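# Squeeze a grip trainer shut, hold it, then release

## Task

Using a single hand, press the grip trainer's two bars toward each other until they stop, keep them pressed closed for a few seconds without easing off, then let the spring open them again. Finish with the trainer standing upright on the table on its own, not propped or held by the robot.

## Robot and tools

Robot: one arm on a base, with a five-fingered right hand. The arm's joints have speed and acceleration limits and it is stiff, so pressing even a little past a firm contact can trigger a fault stop. Only one arm and one hand exist.

Scene frame: origin on the table surface under the arm's base, +z up, +y to the left when facing along +x. Positions are in metres; orientation is a quaternion in w,x,y,z order.

Hand point: a spot fixed to the palm, 0.05 m in front of it, where index pad and thumb tip meet in a pinch. Its own axes: +z runs along the straightened fingers, +y points out of the palm, +x runs across the palm from the thumb toward the little finger. Straight fingers extend 0.06-0.07 m past it along +z. A wrist bracket on the little-finger side sticks out 0.03 m past the point along +y and 0.11 m across, and can collide with things.

Row format (used by execute_actions and move): 14 numbers, each in [-1, 1], in this order: dx, dy, dz, rx, ry, rz, little, ring, middle, index, thumb_bend, thumb_turn, force_limit, speed.
- dx..dz and rx..rz are an offset, not a pose, expressed in the hand point's own axes. The reference is the hand point's pose in the most recent result that reported it (before any such result, or for later calls within one reply, the pose at the start of the action). 1.0 equals 0.6 m of translation or 180 degrees of rotation; rx, ry, rz form one rotation vector. Every row in an action is counted from that same reference, not from the row before it. All zeros means go back to the reference, not stay put.
- Fingers (little, ring, middle, index) are absolute targets: +1 straight, -1 fully curled. thumb_bend: +1 straight, -1 fully bent. thumb_turn: +1 beside the palm, -1 in front of it facing the fingers. A pinch is roughly index -0.22, thumb_bend -0.75, thumb_turn -0.57.
- force_limit maps linearly from -1 (about 0 N) to +1 (10 N at a fingertip, 15 N for the thumb motors); it stops closing only. speed maps from -1 (nearly still) to +1 (whole travel in 0.6 s). Use -0.9 or lower for gentle closing, since fast fingers overshoot the limit.

Tools:
- execute_actions: actions is a list with zero or one entry. Empty list: just read the state. {"rows": [...], "steps": n}: up to 15 rows, n up to 15 control steps of 1/30 s; the last row repeats if rows are fewer than steps. {"steps": n} alone: a wait of up to 300 steps, counted from the previous result, reply time included. Optional pictures true/false.
- move: target is one 14-number row as above; the hand point travels a straight path to it over 0.5-10 s (cut off at 10 s). speed is path top speed in m/s, 0.002-0.5, default 0.25 (turning up to twice that in rad/s). stop_force, 9-40 N, optional, ends the path when the wrist sensor feels that much extra push opposite the motion; use it with a very low speed to approach contact, and omit it when backing away from something being pressed. It is unreliable on moves that rotate. The path ignores obstacles, and the real hand lags and can overshoot speed.
- wait: seconds 0-10; nothing new is sent.
- zoom_image: camera is cam_low (896x504) or cam_wrist (616x616); region [x0, y0, x1, y1] in pixels from the top-left, at most 504x504.
- show_instructions: shows the reference images.
- finished_scene: scene number; ends and grades the scene, irreversible.

Control details: each step the commanded pose is clipped to within 100 mm and 16 degrees of the measured pose, and motion trails commands by about 0.17 s. After an action the arm only continues to the last clipped pose, so check the reported pose and send the remainder. Each finger motor starts only when its target changes by 0.01 or more, then runs until it reaches the target or hits force_limit, then locks (holding at least 15 N). To squeeze harder, raise force_limit and send a target further closed than hand_measured; to release, send a target more open than hand_measured. A locked finger will not follow an object that yields.

Result lines: the state gives hand point position, quaternion and velocities in the scene frame; Wrist force and Wrist torque are in hand point axes (noisy, offset up to ~4 N, saturate near 50 N; force points back into the arm when pressing). hand_measured, hand_stopped_by (moving, target, force, stalled, fault) and hand_load_n list six values in motor order; load is positive when the finger is pushed open, and near-zero loads mean a lost grip. Hand target shows where the controller is heading. "pose unreachable" and HELD mark commands changed or blocked by the clearance check. The move: line gives the ending (done, off_target, moving, held, fault, contact) plus limits such as paced (clipped) or held (some steps blocked; afterwards the arm may jump faster than speed), and the distance to target. MOTOR HOT warns from 70 °C; at 85 °C the brakes engage.

Avoid: any outside force reaching 150 N or joint torque at its limit (wrist joints 26.3 N m), which stops the arm for 10 s; fast or deep contacts; dropping, slamming or knocking items, especially off the table. Let the trainer open and stand by itself before ending.

Each tool is called after "Call:" as name([rows], argument=value, ...), one row to a line, values as JSON.

Reference images:

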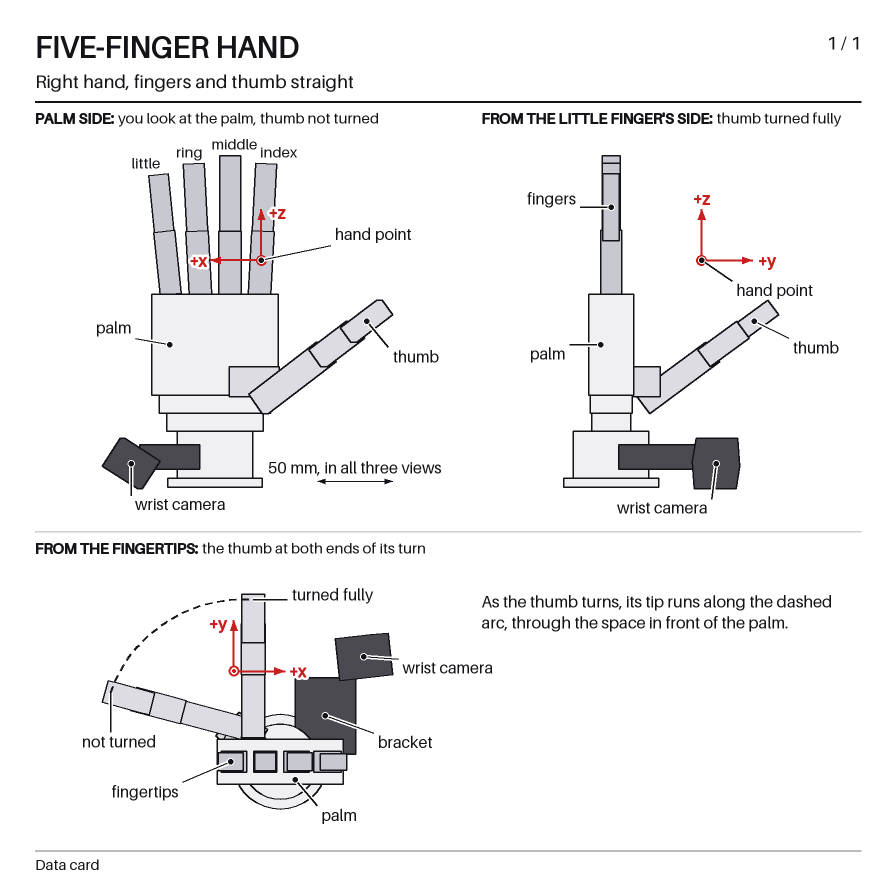

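## Session

Call:
execute_actions(actions=[])

Scene clock: 0.00 s of 4800.00 s.
end_effector_position=(+0.6597, +0.4501, +0.2308) hand_measured=(+1.000, +1.000, +1.000, +1.000, +1.000, +1.000) hand_load_n=(+0.0, +0.0, +0.0, +0.0, +0.0, +0.0) hand_stopped_by=(target, target, target, target, target, target) hand_force_limit=0.00 hand_speed=-0.80 end_effector_quat_wxyz=(+0.611, +0.421, +0.667, +0.065) end_effector_velocity=(-0.000, +0.000, +0.001) end_effector_angular_velocity=(-0.001, +0.000, +0.001)
Joint positions: [ 0.837 -0.613  0.903  0.337  2.639 -0.316]
Joint velocities: [ 0.    -0.001 -0.     0.001 -0.    -0.001]
Motor temperatures (°C, as the motors report them): [27 29 30 31 32 34]
Wrist force (N, on the end effector, along its own x y z axes, offset not removed): no reading
Wrist torque (N m, same axes, about the end effector's origin, offset not removed): no reading
Hand target: +0.660, +0.450, +0.231; +0.611, +0.421, +0.667, +0.065

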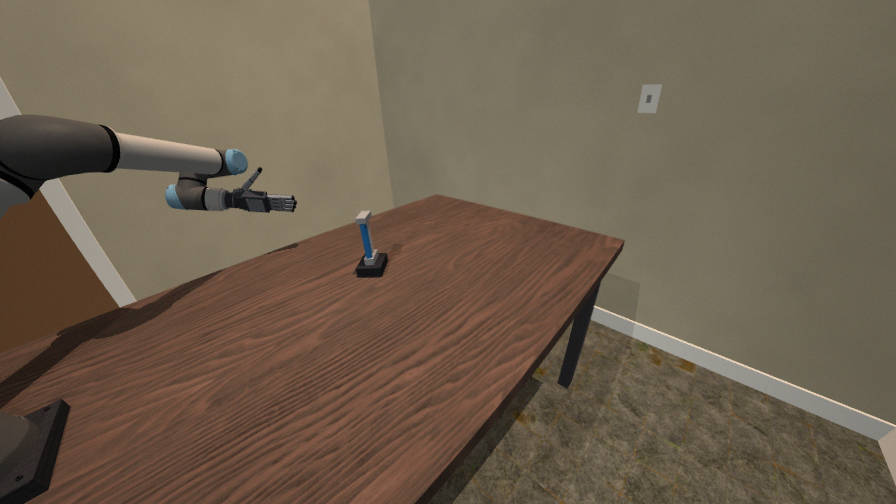

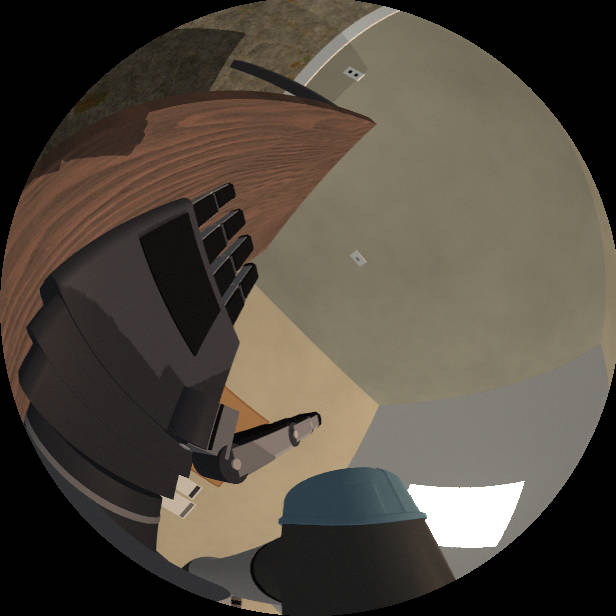

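Call:
zoom_image(camera="cam_low", region=[320, 190, 430, 290])

Region (320, 190, 430, 290) of cam_low's 896x504 image, scaled by 4.582, with more detail than that image has; it fills the top 458 rows of this view, and the rest is white.

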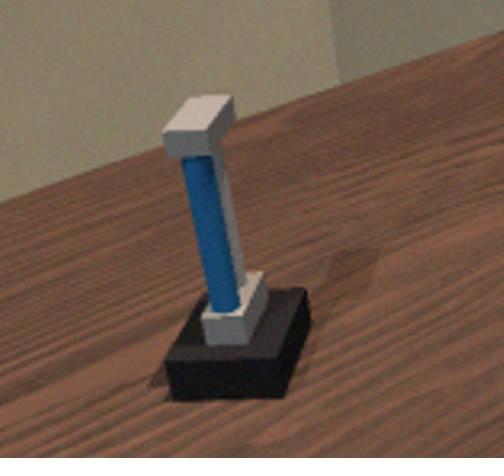

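Call:
move(target=[-0.202,-0.426,0.2,0.074,-0.1094,-0.197,1,1,1,1,1,-1,0,1], speed=0.3)

Scene clock: 48.73 s of 4800.00 s.
end_effector_position=(+0.6289, +0.1582, +0.1401) hand_measured=(+1.000, +1.000, +1.000, +1.000, +1.000, -1.000) hand_load_n=(+0.0, +0.0, +0.0, +0.0, +0.0, +0.0) hand_stopped_by=(target, target, target, target, target, target) hand_force_limit=0.00 hand_speed=1.00 end_effector_quat_wxyz=(+0.653, +0.271, +0.654, -0.270) end_effector_velocity=(+0.000, -0.000, -0.001) end_effector_angular_velocity=(-0.010, -0.010, +0.008)
Joint positions: [ 0.48  -0.907  1.837 -0.822  2.7   -1.467]
Joint velocities: [-0.004 -0.     0.017 -0.052 -0.01  -0.032]
Motor temperatures (°C, as the motors report them): [27 29 30 31 32 34]
Wrist force (N, on the end effector, along its own x y z axes, offset not removed): [0.9 -2.0 -1.1]
Wrist torque (N m, same axes, about the end effector's origin, offset not removed): [-0.20 -0.17 0.10]
Hand target: +0.629, +0.158, +0.140; +0.653, +0.270, +0.653, -0.270
Off the commanded pose: 0.000 m, 0 deg.
After step 90, 43.63 s passed at rest.
move: done
camera_calibration (this result's frames):
cam_wrist: T_world_to_cam=[[0.725777, 0.679126, 0.10971, -0.57547], [-0.450965, 0.349254, 0.821372, 0.109568], [0.519498, -0.645608, 0.559743, -0.176872], [0, 0, 0, 1]] pos_world=[0.558959, 0.23836, 0.0721417]

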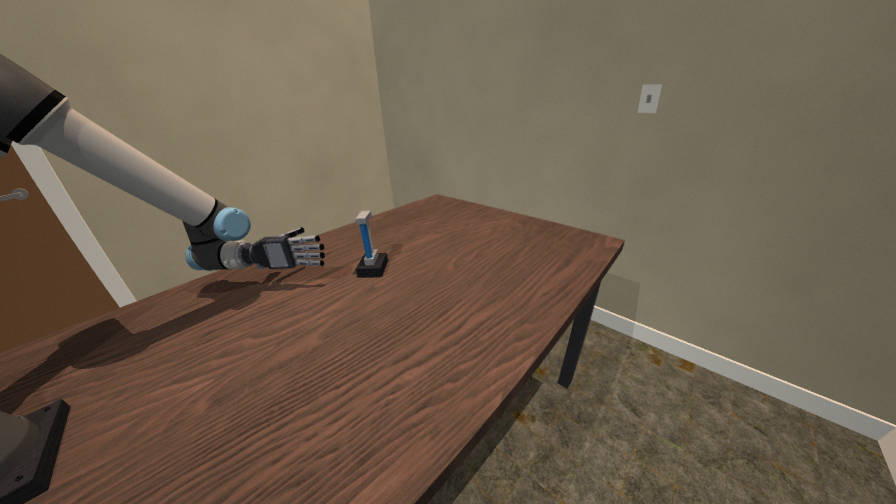

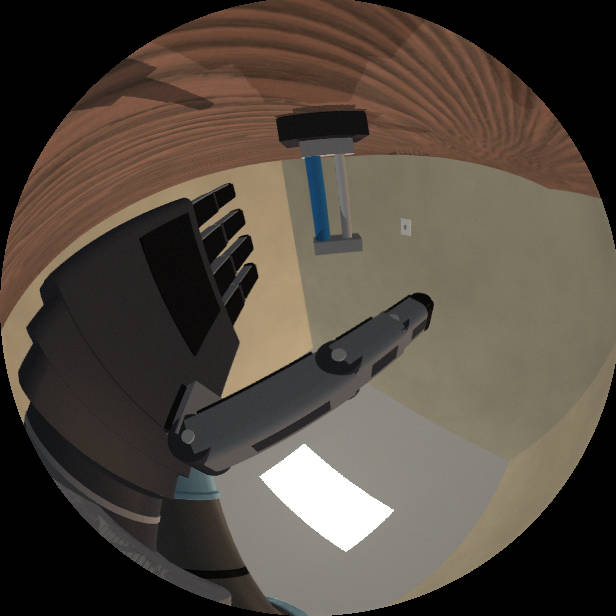

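Call:
zoom_image(camera="cam_wrist", region=[250, 95, 410, 265])

Region (250, 95, 410, 265) of cam_wrist's 616x616 image, scaled by 2.965, with more detail than that image has; it fills the left 474 columns of this view, and the rest is white.

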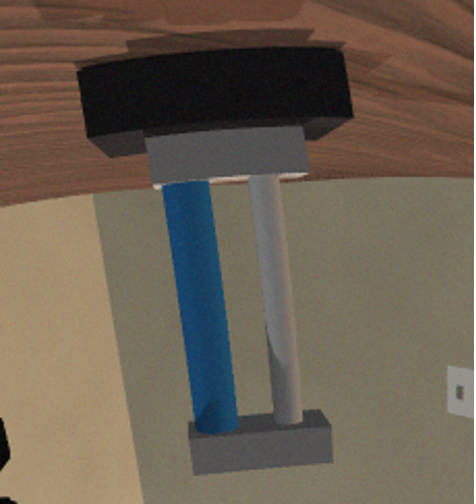

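Call:
move(target=[0.01,-0.072,0.098,-0.25,0,0,1,1,1,1,1,-1,0,1], speed=0.3)

Call:
move(target=[0,0,0.15,0,0,0,1,1,1,1,1,-1,0,1], speed=0.1)

Scene clock: 94.80 s of 4800.00 s.
end_effector_position=(+0.6399, +0.0859, +0.1342) hand_measured=(+1.000, +1.000, +1.000, +1.000, +1.000, -1.000) hand_load_n=(+0.0, +0.0, +0.0, +0.0, +0.0, +0.0) hand_stopped_by=(target, target, target, target, target, target) hand_force_limit=0.00 hand_speed=1.00 end_effector_quat_wxyz=(+0.707, +0.001, +0.707, -0.000) end_effector_velocity=(+0.000, -0.000, -0.001) end_effector_angular_velocity=(-0.001, +0.002, +0.016)
Joint positions: [-0.151 -1.036  2.2   -1.135  1.286 -1.543]
Joint velocities: [-0.01   0.003 -0.004  0.002 -0.026 -0.001]
Motor temperatures (°C, as the motors report them): [27 29 30 31 32 34]
Wrist force (N, on the end effector, along its own x y z axes, offset not removed): [0.1 0.7 2.1]
Wrist torque (N m, same axes, about the end effector's origin, offset not removed): [-0.04 0.10 0.03]
Hand target: +0.640, +0.086, +0.134; +0.707, +0.001, +0.707, +0.000
Off the commanded pose: 0.000 m, 0 deg.
After step 90, 41.13 s passed at rest.
move: done
camera_calibration (this result's frames):
cam_wrist: T_world_to_cam=[[0.0346618, 0.993255, 0.110651, -0.118485], [-0.56717, -0.0716108, 0.820482, 0.255282], [0.822871, -0.0911971, 0.560862, -0.467758], [0, 0, 0, 1]] pos_world=[0.5338, 0.093309, 0.0660041]

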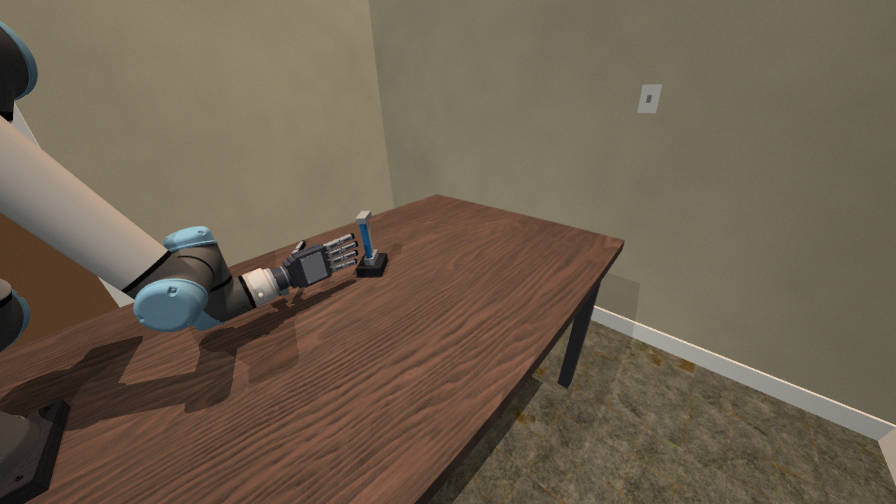

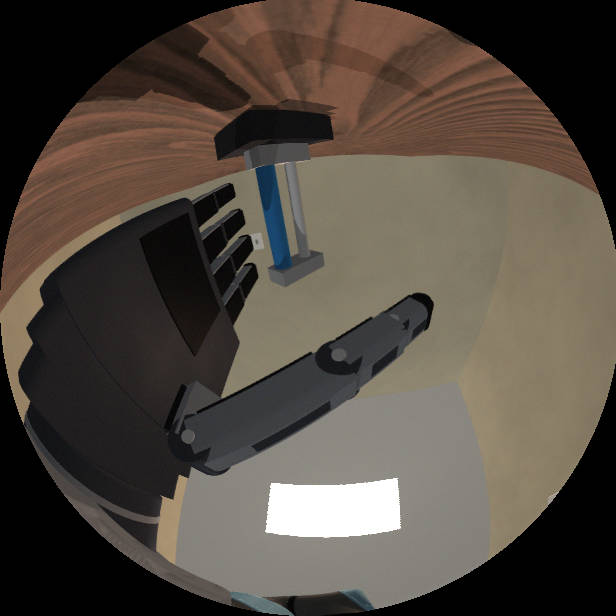

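Scene clock: 96.23 s of 4800.00 s.
end_effector_position=(+0.7295, +0.0857, +0.1340) hand_measured=(+1.000, +1.000, +1.000, +1.000, +1.000, -1.000) hand_load_n=(+0.0, +0.0, +0.0, +0.0, +0.0, +0.0) hand_stopped_by=(target, target, target, target, target, target) hand_force_limit=0.00 hand_speed=1.00 end_effector_quat_wxyz=(+0.707, +0.001, +0.707, -0.000) end_effector_velocity=(+0.003, -0.000, +0.000) end_effector_angular_velocity=(+0.000, -0.001, -0.000)
Joint positions: [-0.096 -0.914  1.931 -0.989  1.341 -1.541]
Joint velocities: [ 0.001  0.004 -0.008  0.004  0.002  0.   ]
Motor temperatures (°C, as the motors report them): [27 29 30 31 32 34]
Wrist force (N, on the end effector, along its own x y z axes, offset not removed): [-1.4 2.9 -3.0]
Wrist torque (N m, same axes, about the end effector's origin, offset not removed): [0.61 0.41 0.01]
Hand target: +0.730, +0.086, +0.134; +0.707, +0.001, +0.707, -0.000
Off the commanded pose: 0.000 m, 0 deg.
move: done
camera_calibration (this result's frames):
cam_wrist: T_world_to_cam=[[0.0346522, 0.99325, 0.110694, -0.121403], [-0.567195, -0.0716491, 0.820461, 0.306298], [0.822854, -0.0912158, 0.560884, -0.541456], [0, 0, 0, 1]] pos_world=[0.623477, 0.0931405, 0.0658267]

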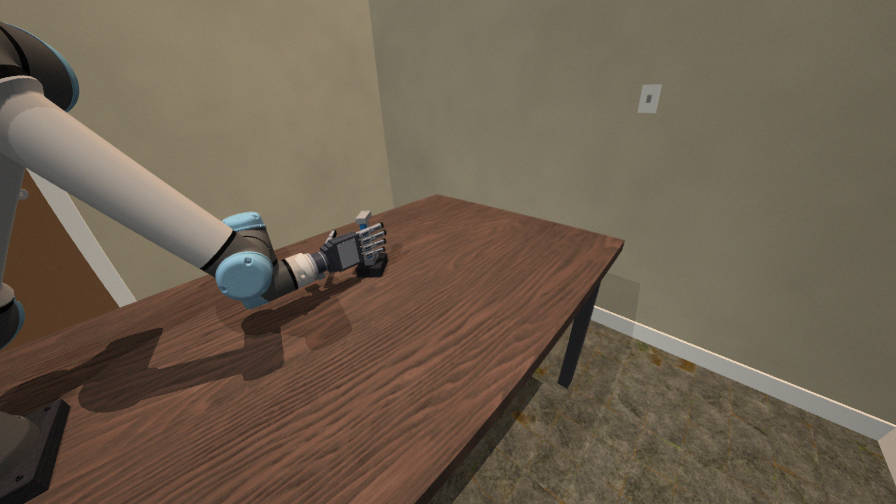

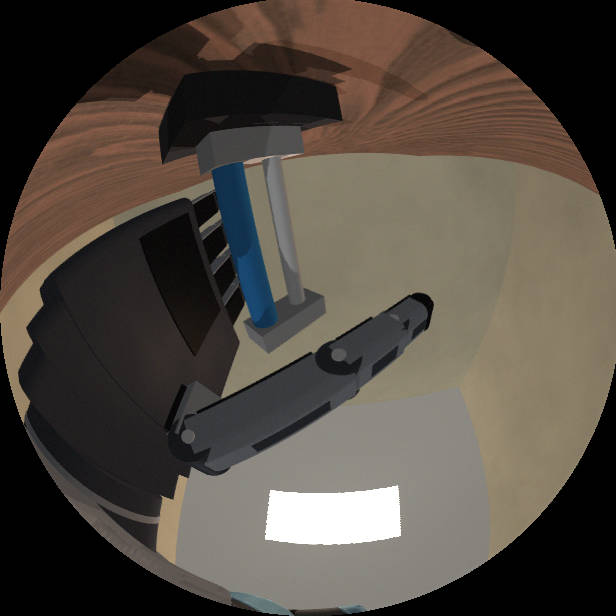

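Call:
move(target=[0,-0.008,0.088,0,0,0,1,1,1,1,1,-1,0,1], speed=0.05)

Scene clock: 107.70 s of 4800.00 s.
end_effector_position=(+0.7820, +0.0808, +0.1339) hand_measured=(+1.000, +1.000, +1.000, +1.000, +1.000, -1.000) hand_load_n=(+0.0, +0.0, +0.0, +0.0, +0.0, +0.0) hand_stopped_by=(target, target, target, target, target, target) hand_force_limit=0.00 hand_speed=1.00 end_effector_quat_wxyz=(+0.707, +0.001, +0.707, -0.000) end_effector_velocity=(+0.002, -0.000, +0.001) end_effector_angular_velocity=(+0.001, -0.001, -0.000)
Joint positions: [-0.082 -0.836  1.765 -0.9    1.355 -1.541]
Joint velocities: [ 0.     0.003 -0.008  0.004  0.001  0.001]
Motor temperatures (°C, as the motors report them): [27 29 30 31 32 34]
Wrist force (N, on the end effector, along its own x y z axes, offset not removed): [-2.0 -3.2 0.0]
Wrist torque (N m, same axes, about the end effector's origin, offset not removed): [-0.51 0.32 -0.12]
Hand target: +0.782, +0.081, +0.134; +0.707, +0.001, +0.707, -0.000
Off the commanded pose: 0.000 m, 0 deg.
After step 90, 6.97 s passed at rest.
move: done
camera_calibration (this result's frames):
cam_wrist: T_world_to_cam=[[0.0346507, 0.993248, 0.110712, -0.118357], [-0.567213, -0.0716627, 0.820448, 0.335842], [0.822842, -0.0912262, 0.5609, -0.585038], [0, 0, 0, 1]] pos_world=[0.675989, 0.0882546, 0.0657103]

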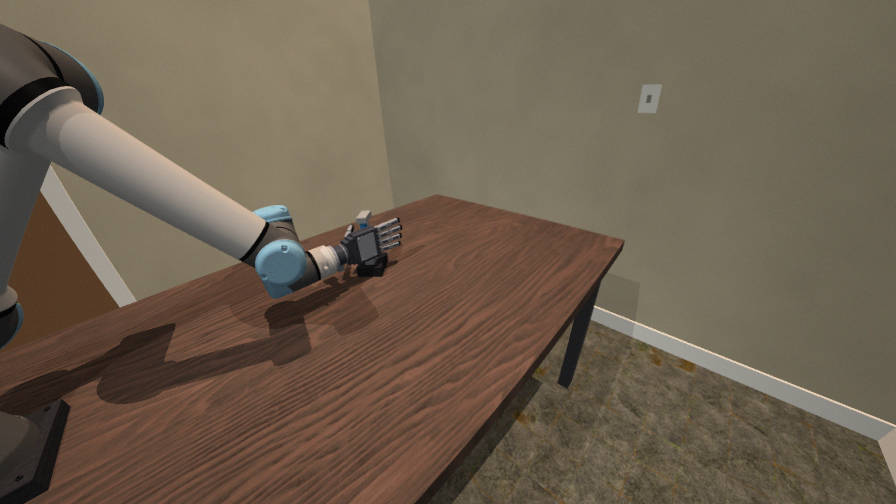

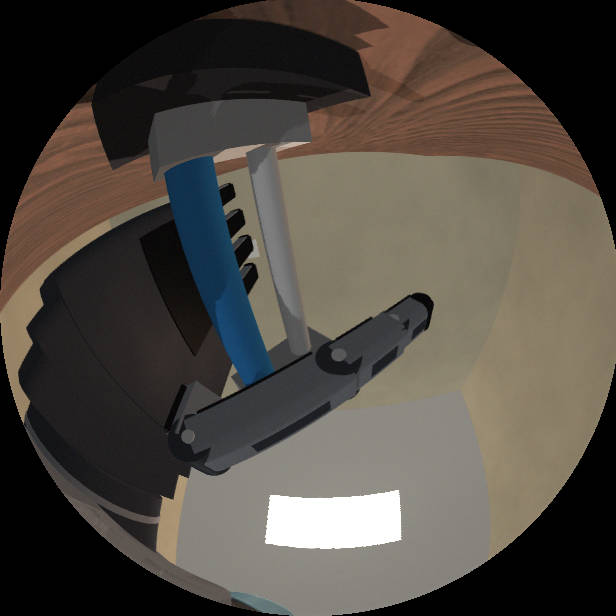

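Call:
move(target=[0,0,0,0,0,0,-1,-1,-1,-1,0.2,-1,1,-0.6])

Scene clock: 114.97 s of 4800.00 s.
end_effector_position=(+0.7820, +0.0808, +0.1339) hand_measured=(-1.000, -0.998, -0.998, -1.000, +0.200, -1.000) hand_load_n=(+1.5, +4.5, +3.5, +2.0, +0.0, +0.0) hand_stopped_by=(target, target, target, target, target, target) hand_force_limit=1.00 hand_speed=-0.60 end_effector_quat_wxyz=(+0.707, +0.001, +0.707, -0.000) end_effector_velocity=(+0.000, -0.000, +0.000) end_effector_angular_velocity=(-0.000, -0.001, -0.000)
Joint positions: [-0.082 -0.836  1.765 -0.9    1.355 -1.541]
Joint velocities: [-0. -0. -0.  0. -0. -0.]
Motor temperatures (°C, as the motors report them): [27 29 30 31 32 34]
Wrist force (N, on the end effector, along its own x y z axes, offset not removed): [1.1 2.9 0.6]
Wrist torque (N m, same axes, about the end effector's origin, offset not removed): [0.16 -0.10 0.16]
Hand target: +0.782, +0.081, +0.134; +0.707, +0.001, +0.707, -0.000
Off the commanded pose: 0.000 m, 0 deg.
After step 90, 1.00 s passed at rest.
move: done
camera_calibration (this result's frames):
cam_wrist: T_world_to_cam=[[0.0346466, 0.993249, 0.110704, -0.11835], [-0.567247, -0.071655, 0.820425, 0.335862], [0.822819, -0.0912216, 0.560935, -0.585033], [0, 0, 0, 1]] pos_world=[0.675994, 0.0882499, 0.0657177]

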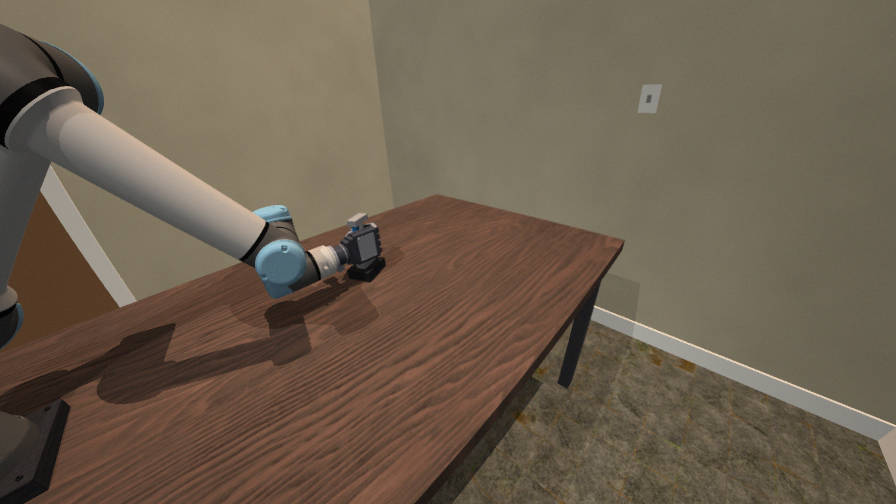

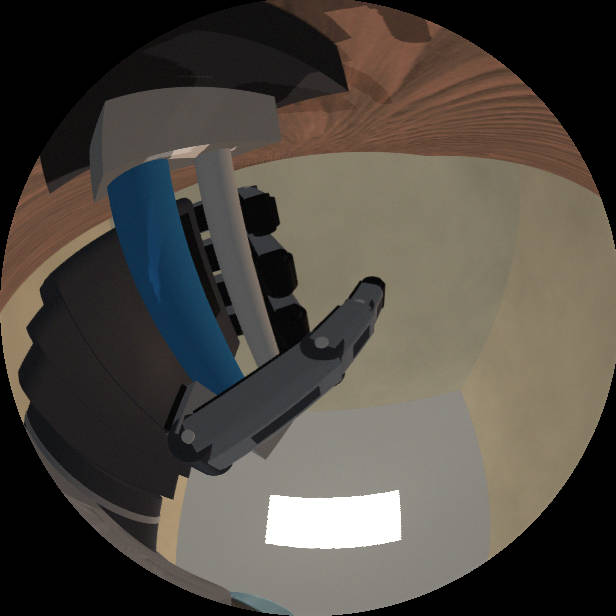

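Call:
move(target=[0,0,0,0,0,0,-1,-1,-1,-1,-1,-1,1,-0.6])

Scene clock: 120.47 s of 4800.00 s.
end_effector_position=(+0.7820, +0.0808, +0.1339) hand_measured=(-1.000, -0.998, -0.998, -1.000, -0.084, -1.000) hand_load_n=(+0.5, +3.0, +2.0, +1.0, +14.5, +3.5) hand_stopped_by=(target, target, target, target, force, target) hand_force_limit=1.00 hand_speed=-0.60 end_effector_quat_wxyz=(+0.707, +0.001, +0.707, -0.000) end_effector_velocity=(+0.001, -0.000, +0.001) end_effector_angular_velocity=(+0.000, -0.001, -0.000)
Joint positions: [-0.082 -0.836  1.765 -0.9    1.355 -1.541]
Joint velocities: [-0.     0.    -0.001  0.    -0.     0.   ]
Motor temperatures (°C, as the motors report them): [27 29 30 31 32 34]
Wrist force (N, on the end effector, along its own x y z axes, offset not removed): [5.3 2.9 0.8]
Wrist torque (N m, same axes, about the end effector's origin, offset not removed): [0.22 -0.90 0.26]
Hand target: +0.782, +0.081, +0.134; +0.707, +0.001, +0.707, -0.000
Off the commanded pose: 0.000 m, 0 deg.
After step 90, 1.47 s passed at rest.
move: done
camera_calibration (this result's frames):
cam_wrist: T_world_to_cam=[[0.0346522, 0.993248, 0.110712, -0.118355], [-0.567214, -0.0716616, 0.820447, 0.335841], [0.822841, -0.0912275, 0.560901, -0.585038], [0, 0, 0, 1]] pos_world=[0.675988, 0.0882509, 0.0657126]

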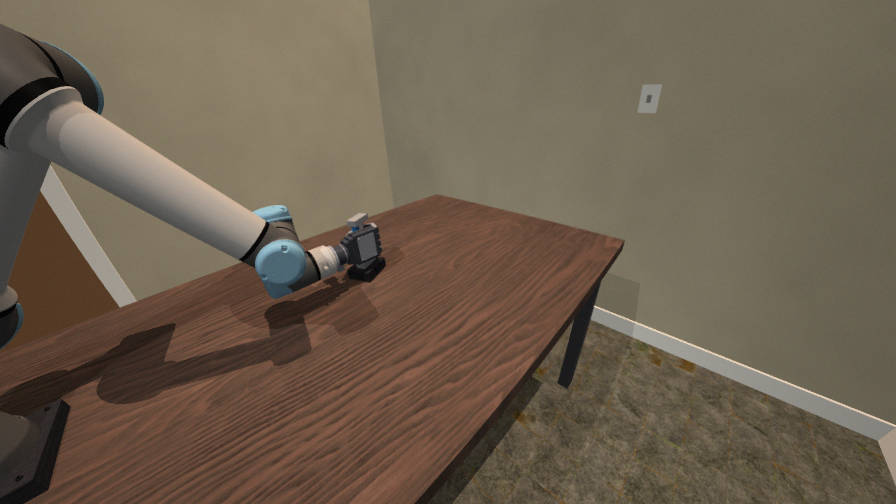

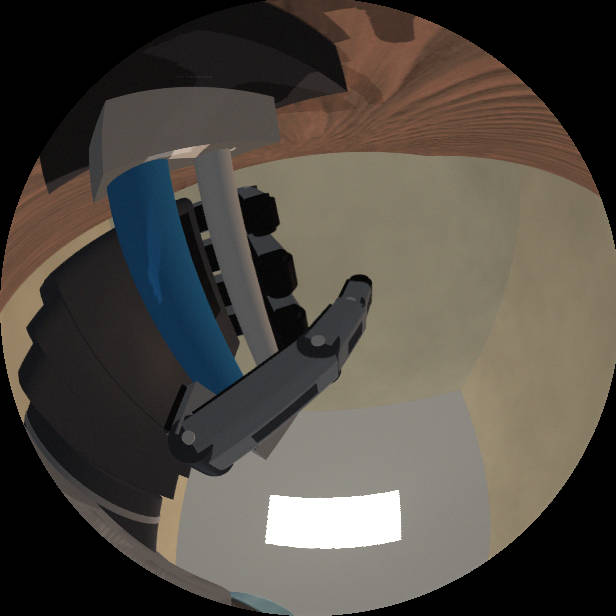

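Call:
move(target=[0,0,0,0,0,0,1,1,1,1,1,-1,1,0.5])

Call:
move(target=[0,-0.004,-0.045,0,0,0,1,1,1,1,1,-1,1,0.5], speed=0.05)

Call:
move(target=[0,0,0,0,0,0,1,1,1,1,-1,-1,-0.85,-0.8])

Scene clock: 132.50 s of 4800.00 s.
end_effector_position=(+0.7820, +0.0808, +0.1339) hand_measured=(+1.000, +1.000, +1.000, +1.000, +1.000, -1.000) hand_load_n=(+0.0, +0.0, +0.0, +0.0, +0.0, +0.0) hand_stopped_by=(target, target, target, target, target, target) hand_force_limit=1.00 hand_speed=0.50 end_effector_quat_wxyz=(+0.707, +0.001, +0.707, -0.000) end_effector_velocity=(-0.000, +0.000, -0.002) end_effector_angular_velocity=(-0.001, +0.002, -0.001)
Joint positions: [-0.082 -0.836  1.765 -0.9    1.355 -1.541]
Joint velocities: [ 0.     0.002  0.001 -0.     0.    -0.002]
Motor temperatures (°C, as the motors report them): [27 29 30 31 32 34]
Wrist force (N, on the end effector, along its own x y z axes, offset not removed): [-4.3 -0.3 -2.9]
Wrist torque (N m, same axes, about the end effector's origin, offset not removed): [-0.05 0.50 -0.18]
Hand target: +0.782, +0.081, +0.134; +0.707, +0.001, +0.707, -0.000
Off the commanded pose: 0.000 m, 0 deg.
After step 90, 7.93 s passed at rest.
move: done
camera_calibration (this result's frames):
cam_wrist: T_world_to_cam=[[0.0346447, 0.99325, 0.110702, -0.118349], [-0.567256, -0.0716532, 0.820418, 0.335868], [0.822812, -0.0912196, 0.560945, -0.585032], [0, 0, 0, 1]] pos_world=[0.675995, 0.0882496, 0.0657194]

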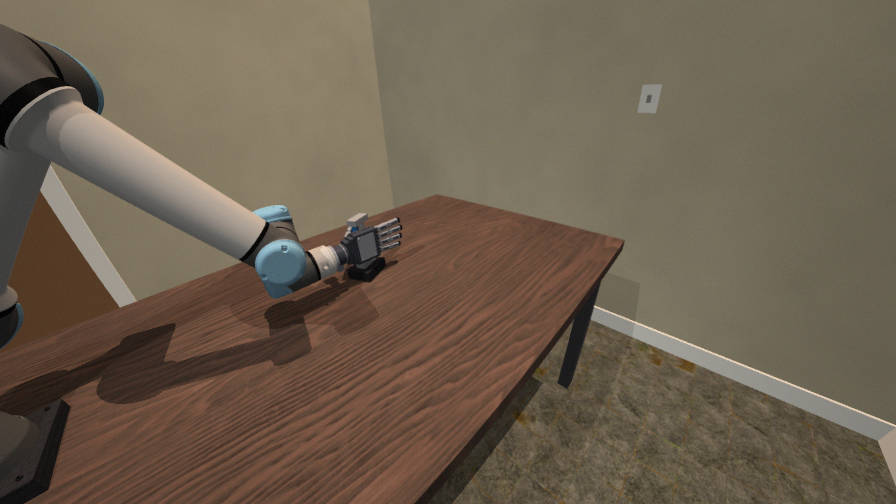

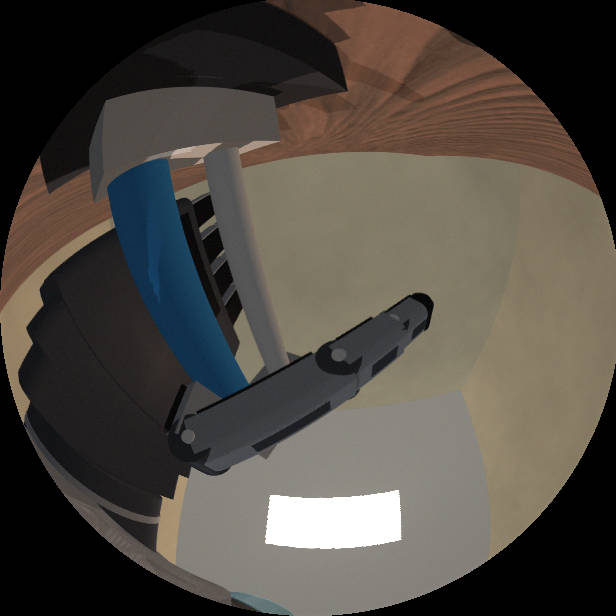

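Scene clock: 133.47 s of 4800.00 s.
end_effector_position=(+0.7553, +0.0785, +0.1339) hand_measured=(+1.000, +1.000, +1.000, +1.000, +1.000, -1.000) hand_load_n=(+0.0, +0.0, +0.0, +0.0, +0.0, +0.0) hand_stopped_by=(target, target, target, target, target, target) hand_force_limit=1.00 hand_speed=0.50 end_effector_quat_wxyz=(+0.707, +0.001, +0.707, -0.000) end_effector_velocity=(-0.002, -0.000, +0.001) end_effector_angular_velocity=(-0.001, -0.002, +0.000)
Joint positions: [-0.099 -0.876  1.851 -0.946  1.339 -1.541]
Joint velocities: [-0.001 -0.005  0.006 -0.004 -0.002 -0.   ]
Motor temperatures (°C, as the motors report them): [27 29 30 31 32 34]
Wrist force (N, on the end effector, along its own x y z axes, offset not removed): [-0.8 3.7 1.8]
Wrist torque (N m, same axes, about the end effector's origin, offset not removed): [0.45 0.04 0.04]
Hand target: +0.755, +0.078, +0.134; +0.707, +0.001, +0.707, -0.000
Off the commanded pose: 0.000 m, 0 deg.
move: done
camera_calibration (this result's frames):
cam_wrist: T_world_to_cam=[[0.03465, 0.99325, 0.110694, -0.115125], [-0.567239, -0.0716451, 0.820431, 0.320481], [0.822824, -0.0912177, 0.560928, -0.56327], [0, 0, 0, 1]] pos_world=[0.64925, 0.0859282, 0.0657649]

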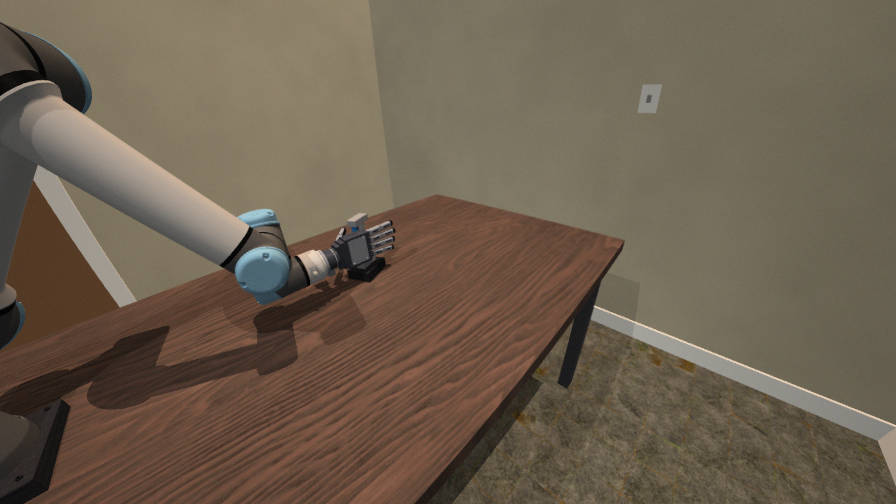

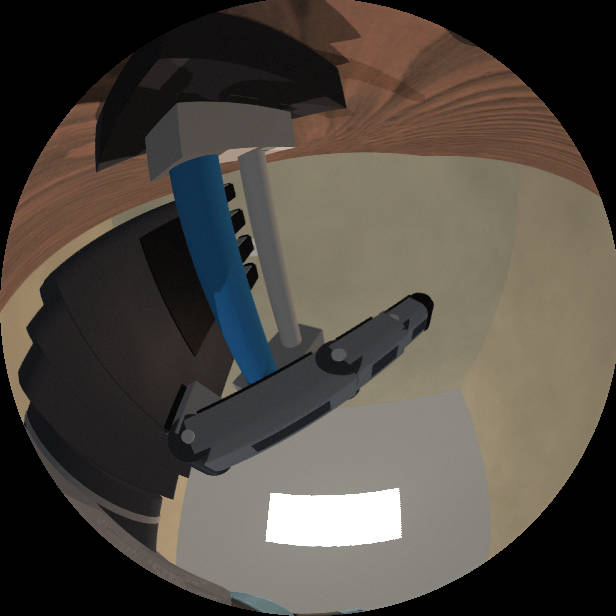

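Scene clock: 138.47 s of 4800.00 s.
end_effector_position=(+0.7553, +0.0785, +0.1339) hand_measured=(+1.000, +1.000, +1.000, +1.000, -0.030, -1.000) hand_load_n=(+0.0, +0.0, +0.0, +0.0, +0.0, +0.0) hand_stopped_by=(target, target, target, target, moving, target) hand_force_limit=-0.85 hand_speed=-0.80 end_effector_quat_wxyz=(+0.707, +0.001, +0.707, -0.000) end_effector_velocity=(-0.000, -0.000, -0.000) end_effector_angular_velocity=(-0.001, +0.000, -0.000)
Joint positions: [-0.099 -0.876  1.851 -0.946  1.339 -1.541]
Joint velocities: [-0.    -0.     0.     0.     0.    -0.001]
Motor temperatures (°C, as the motors report them): [27 29 30 31 32 34]
Wrist force (N, on the end effector, along its own x y z axes, offset not removed): [-1.3 0.8 -1.8]
Wrist torque (N m, same axes, about the end effector's origin, offset not removed): [0.30 0.08 -0.32]
Hand target: +0.755, +0.078, +0.134; +0.707, +0.001, +0.707, -0.000
Off the commanded pose: 0.000 m, 0 deg.
move: moving (no rest 5 s after the path's end)
camera_calibration (this result's frames):
cam_wrist: T_world_to_cam=[[0.0346499, 0.99325, 0.110693, -0.115125], [-0.567239, -0.0716449, 0.820431, 0.320481], [0.822824, -0.0912174, 0.560928, -0.56327], [0, 0, 0, 1]] pos_world=[0.64925, 0.0859283, 0.0657649]

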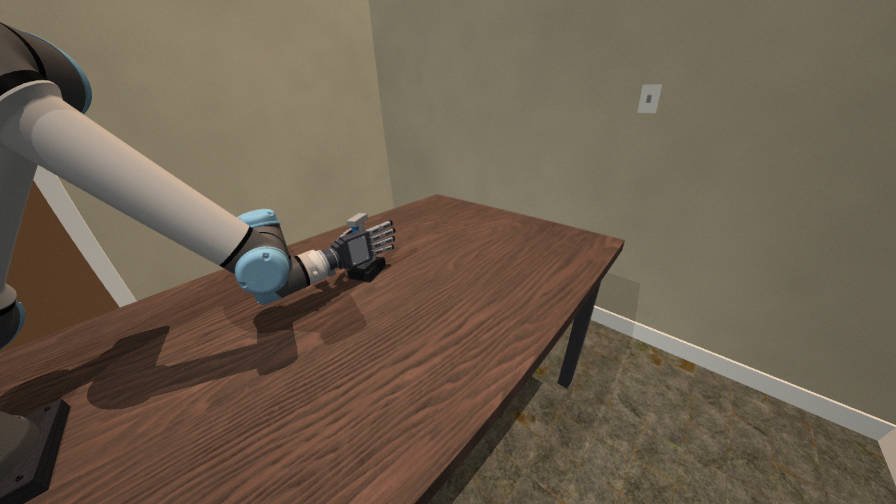

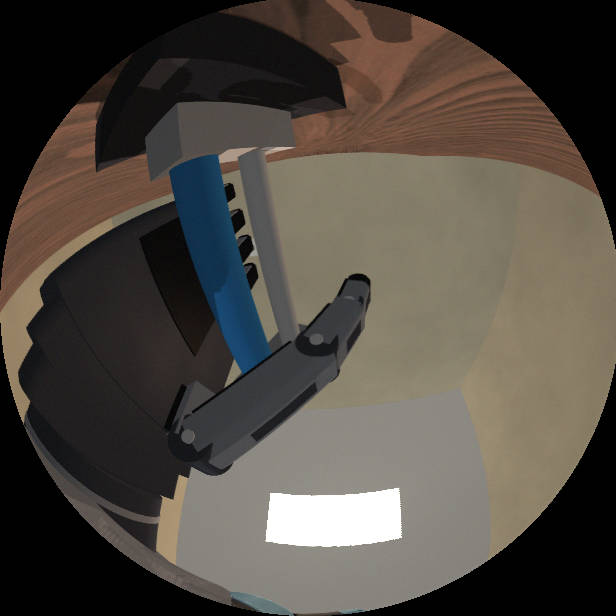

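Call:
wait(seconds=2)

Scene clock: 144.00 s of 4800.00 s.
end_effector_position=(+0.7553, +0.0785, +0.1339) hand_measured=(+1.000, +1.000, +1.000, +1.000, -1.000, -1.000) hand_load_n=(+0.0, +0.0, +0.0, +0.0, +0.0, +0.0) hand_stopped_by=(target, target, target, target, target, target) hand_force_limit=-0.85 hand_speed=-0.80 end_effector_quat_wxyz=(+0.707, +0.001, +0.707, -0.000) end_effector_velocity=(-0.000, +0.000, +0.000) end_effector_angular_velocity=(+0.002, +0.000, +0.000)
Joint positions: [-0.099 -0.876  1.851 -0.946  1.339 -1.541]
Joint velocities: [ 0.    -0.     0.     0.    -0.     0.002]
Motor temperatures (°C, as the motors report them): [27 29 30 31 32 34]
Wrist force (N, on the end effector, along its own x y z axes, offset not removed): [-2.6 0.4 0.8]
Wrist torque (N m, same axes, about the end effector's origin, offset not removed): [0.00 0.34 -0.30]
Hand target: +0.755, +0.078, +0.134; +0.707, +0.001, +0.707, -0.000
Off the commanded pose: 0.000 m, 0 deg.
Steps of this call (steps 1 to 166: nothing new was sent). Readings (end_effector_position | what the end effector reports):
1: (+0.7553, +0.0785, +0.1339) | hand_measured=(+1.000, +1.000, +1.000, +1.000, -0.038, -1.000) hand_load_n=(+0.0, +0.0, +0.0, +0.0, +0.0, +0.0) hand_stopped_by=(target, target, target, target, moving, target) hand_force_limit=-0.85 hand_speed=-0.80
2: (+0.7553, +0.0785, +0.1339) | hand_measured=(+1.000, +1.000, +1.000, +1.000, -0.044, -1.000) hand_load_n=(+0.0, +0.0, +0.0, +0.0, +0.0, +0.0) hand_stopped_by=(target, target, target, target, moving, target) hand_force_limit=-0.85 hand_speed=-0.80
4: (+0.7553, +0.0785, +0.1339) | hand_measured=(+1.000, +1.000, +1.000, +1.000, -0.058, -1.000) hand_load_n=(+0.0, +0.0, +0.0, +0.0, +0.0, +0.0) hand_stopped_by=(target, target, target, target, moving, target) hand_force_limit=-0.85 hand_speed=-0.80
8: (+0.7553, +0.0785, +0.1339) | hand_measured=(+1.000, +1.000, +1.000, +1.000, -0.088, -1.000) hand_load_n=(+0.0, +0.0, +0.0, +0.0, +0.0, +0.0) hand_stopped_by=(target, target, target, target, moving, target) hand_force_limit=-0.85 hand_speed=-0.80
166: the state above
camera_calibration (this result's frames):
cam_wrist: T_world_to_cam=[[0.0346498, 0.99325, 0.110693, -0.115124], [-0.567239, -0.0716451, 0.820431, 0.320481], [0.822824, -0.0912174, 0.560928, -0.56327], [0, 0, 0, 1]] pos_world=[0.64925, 0.0859283, 0.0657649]

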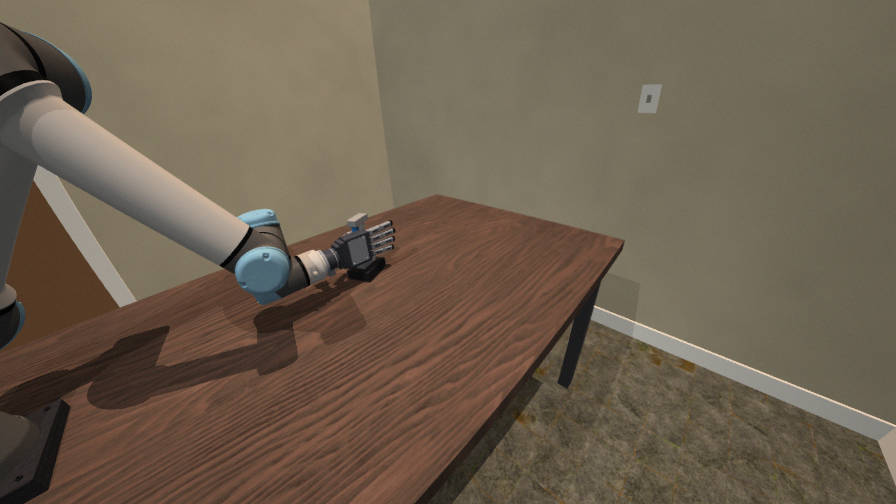

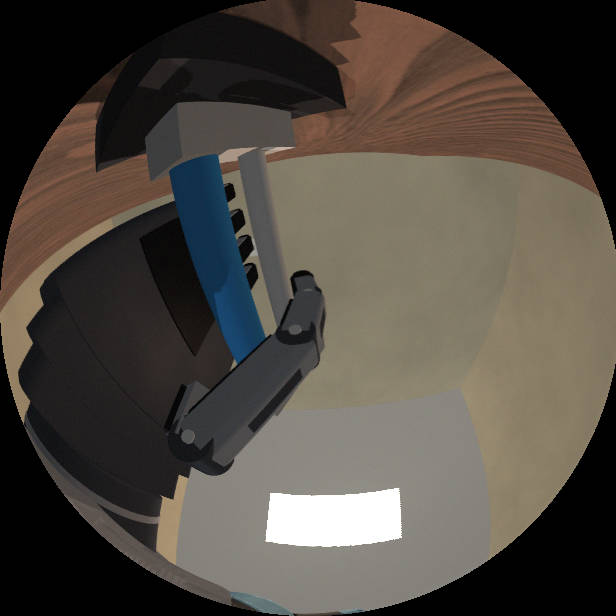

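Call:
move(target=[0,0,0,0,0,0,-1,-1,-1,-1,-1,-1,1,-0.6])

Scene clock: 152.33 s of 4800.00 s.
end_effector_position=(+0.7553, +0.0785, +0.1339) hand_measured=(-1.000, -1.000, -0.238, -0.306, -0.998, -1.000) hand_load_n=(+0.0, +1.5, +9.5, +9.5, +2.0, -4.0) hand_stopped_by=(target, target, force, force, target, target) hand_force_limit=1.00 hand_speed=-0.60 end_effector_quat_wxyz=(+0.707, +0.001, +0.707, -0.000) end_effector_velocity=(+0.000, +0.000, +0.000) end_effector_angular_velocity=(+0.001, -0.000, +0.000)
Joint positions: [-0.099 -0.876  1.851 -0.946  1.339 -1.541]
Joint velocities: [ 0.     0.    -0.001  0.    -0.     0.001]
Motor temperatures (°C, as the motors report them): [27 29 30 31 32 34]
Wrist force (N, on the end effector, along its own x y z axes, offset not removed): [-1.8 0.6 -0.4]
Wrist torque (N m, same axes, about the end effector's origin, offset not removed): [0.16 0.32 -0.27]
Hand target: +0.755, +0.078, +0.134; +0.707, +0.001, +0.707, -0.000
Off the commanded pose: 0.000 m, 0 deg.
After step 90, 2.07 s passed at rest.
move: done
camera_calibration (this result's frames):
cam_wrist: T_world_to_cam=[[0.0346556, 0.99325, 0.110695, -0.115127], [-0.567234, -0.0716434, 0.820435, 0.320483], [0.822827, -0.0912224, 0.560922, -0.563269], [0, 0, 0, 1]] pos_world=[0.649252, 0.0859277, 0.0657592]

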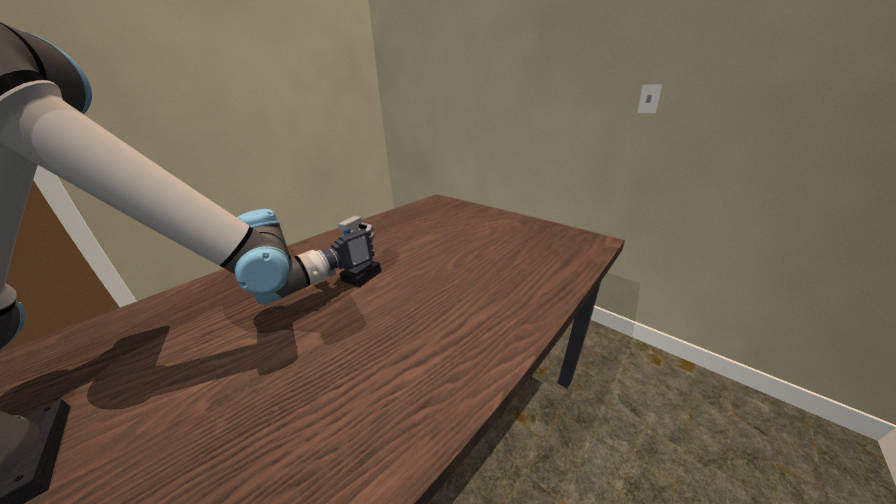

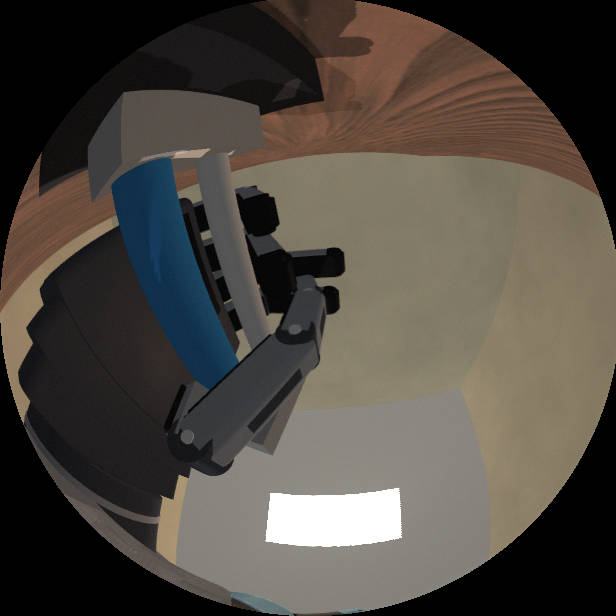

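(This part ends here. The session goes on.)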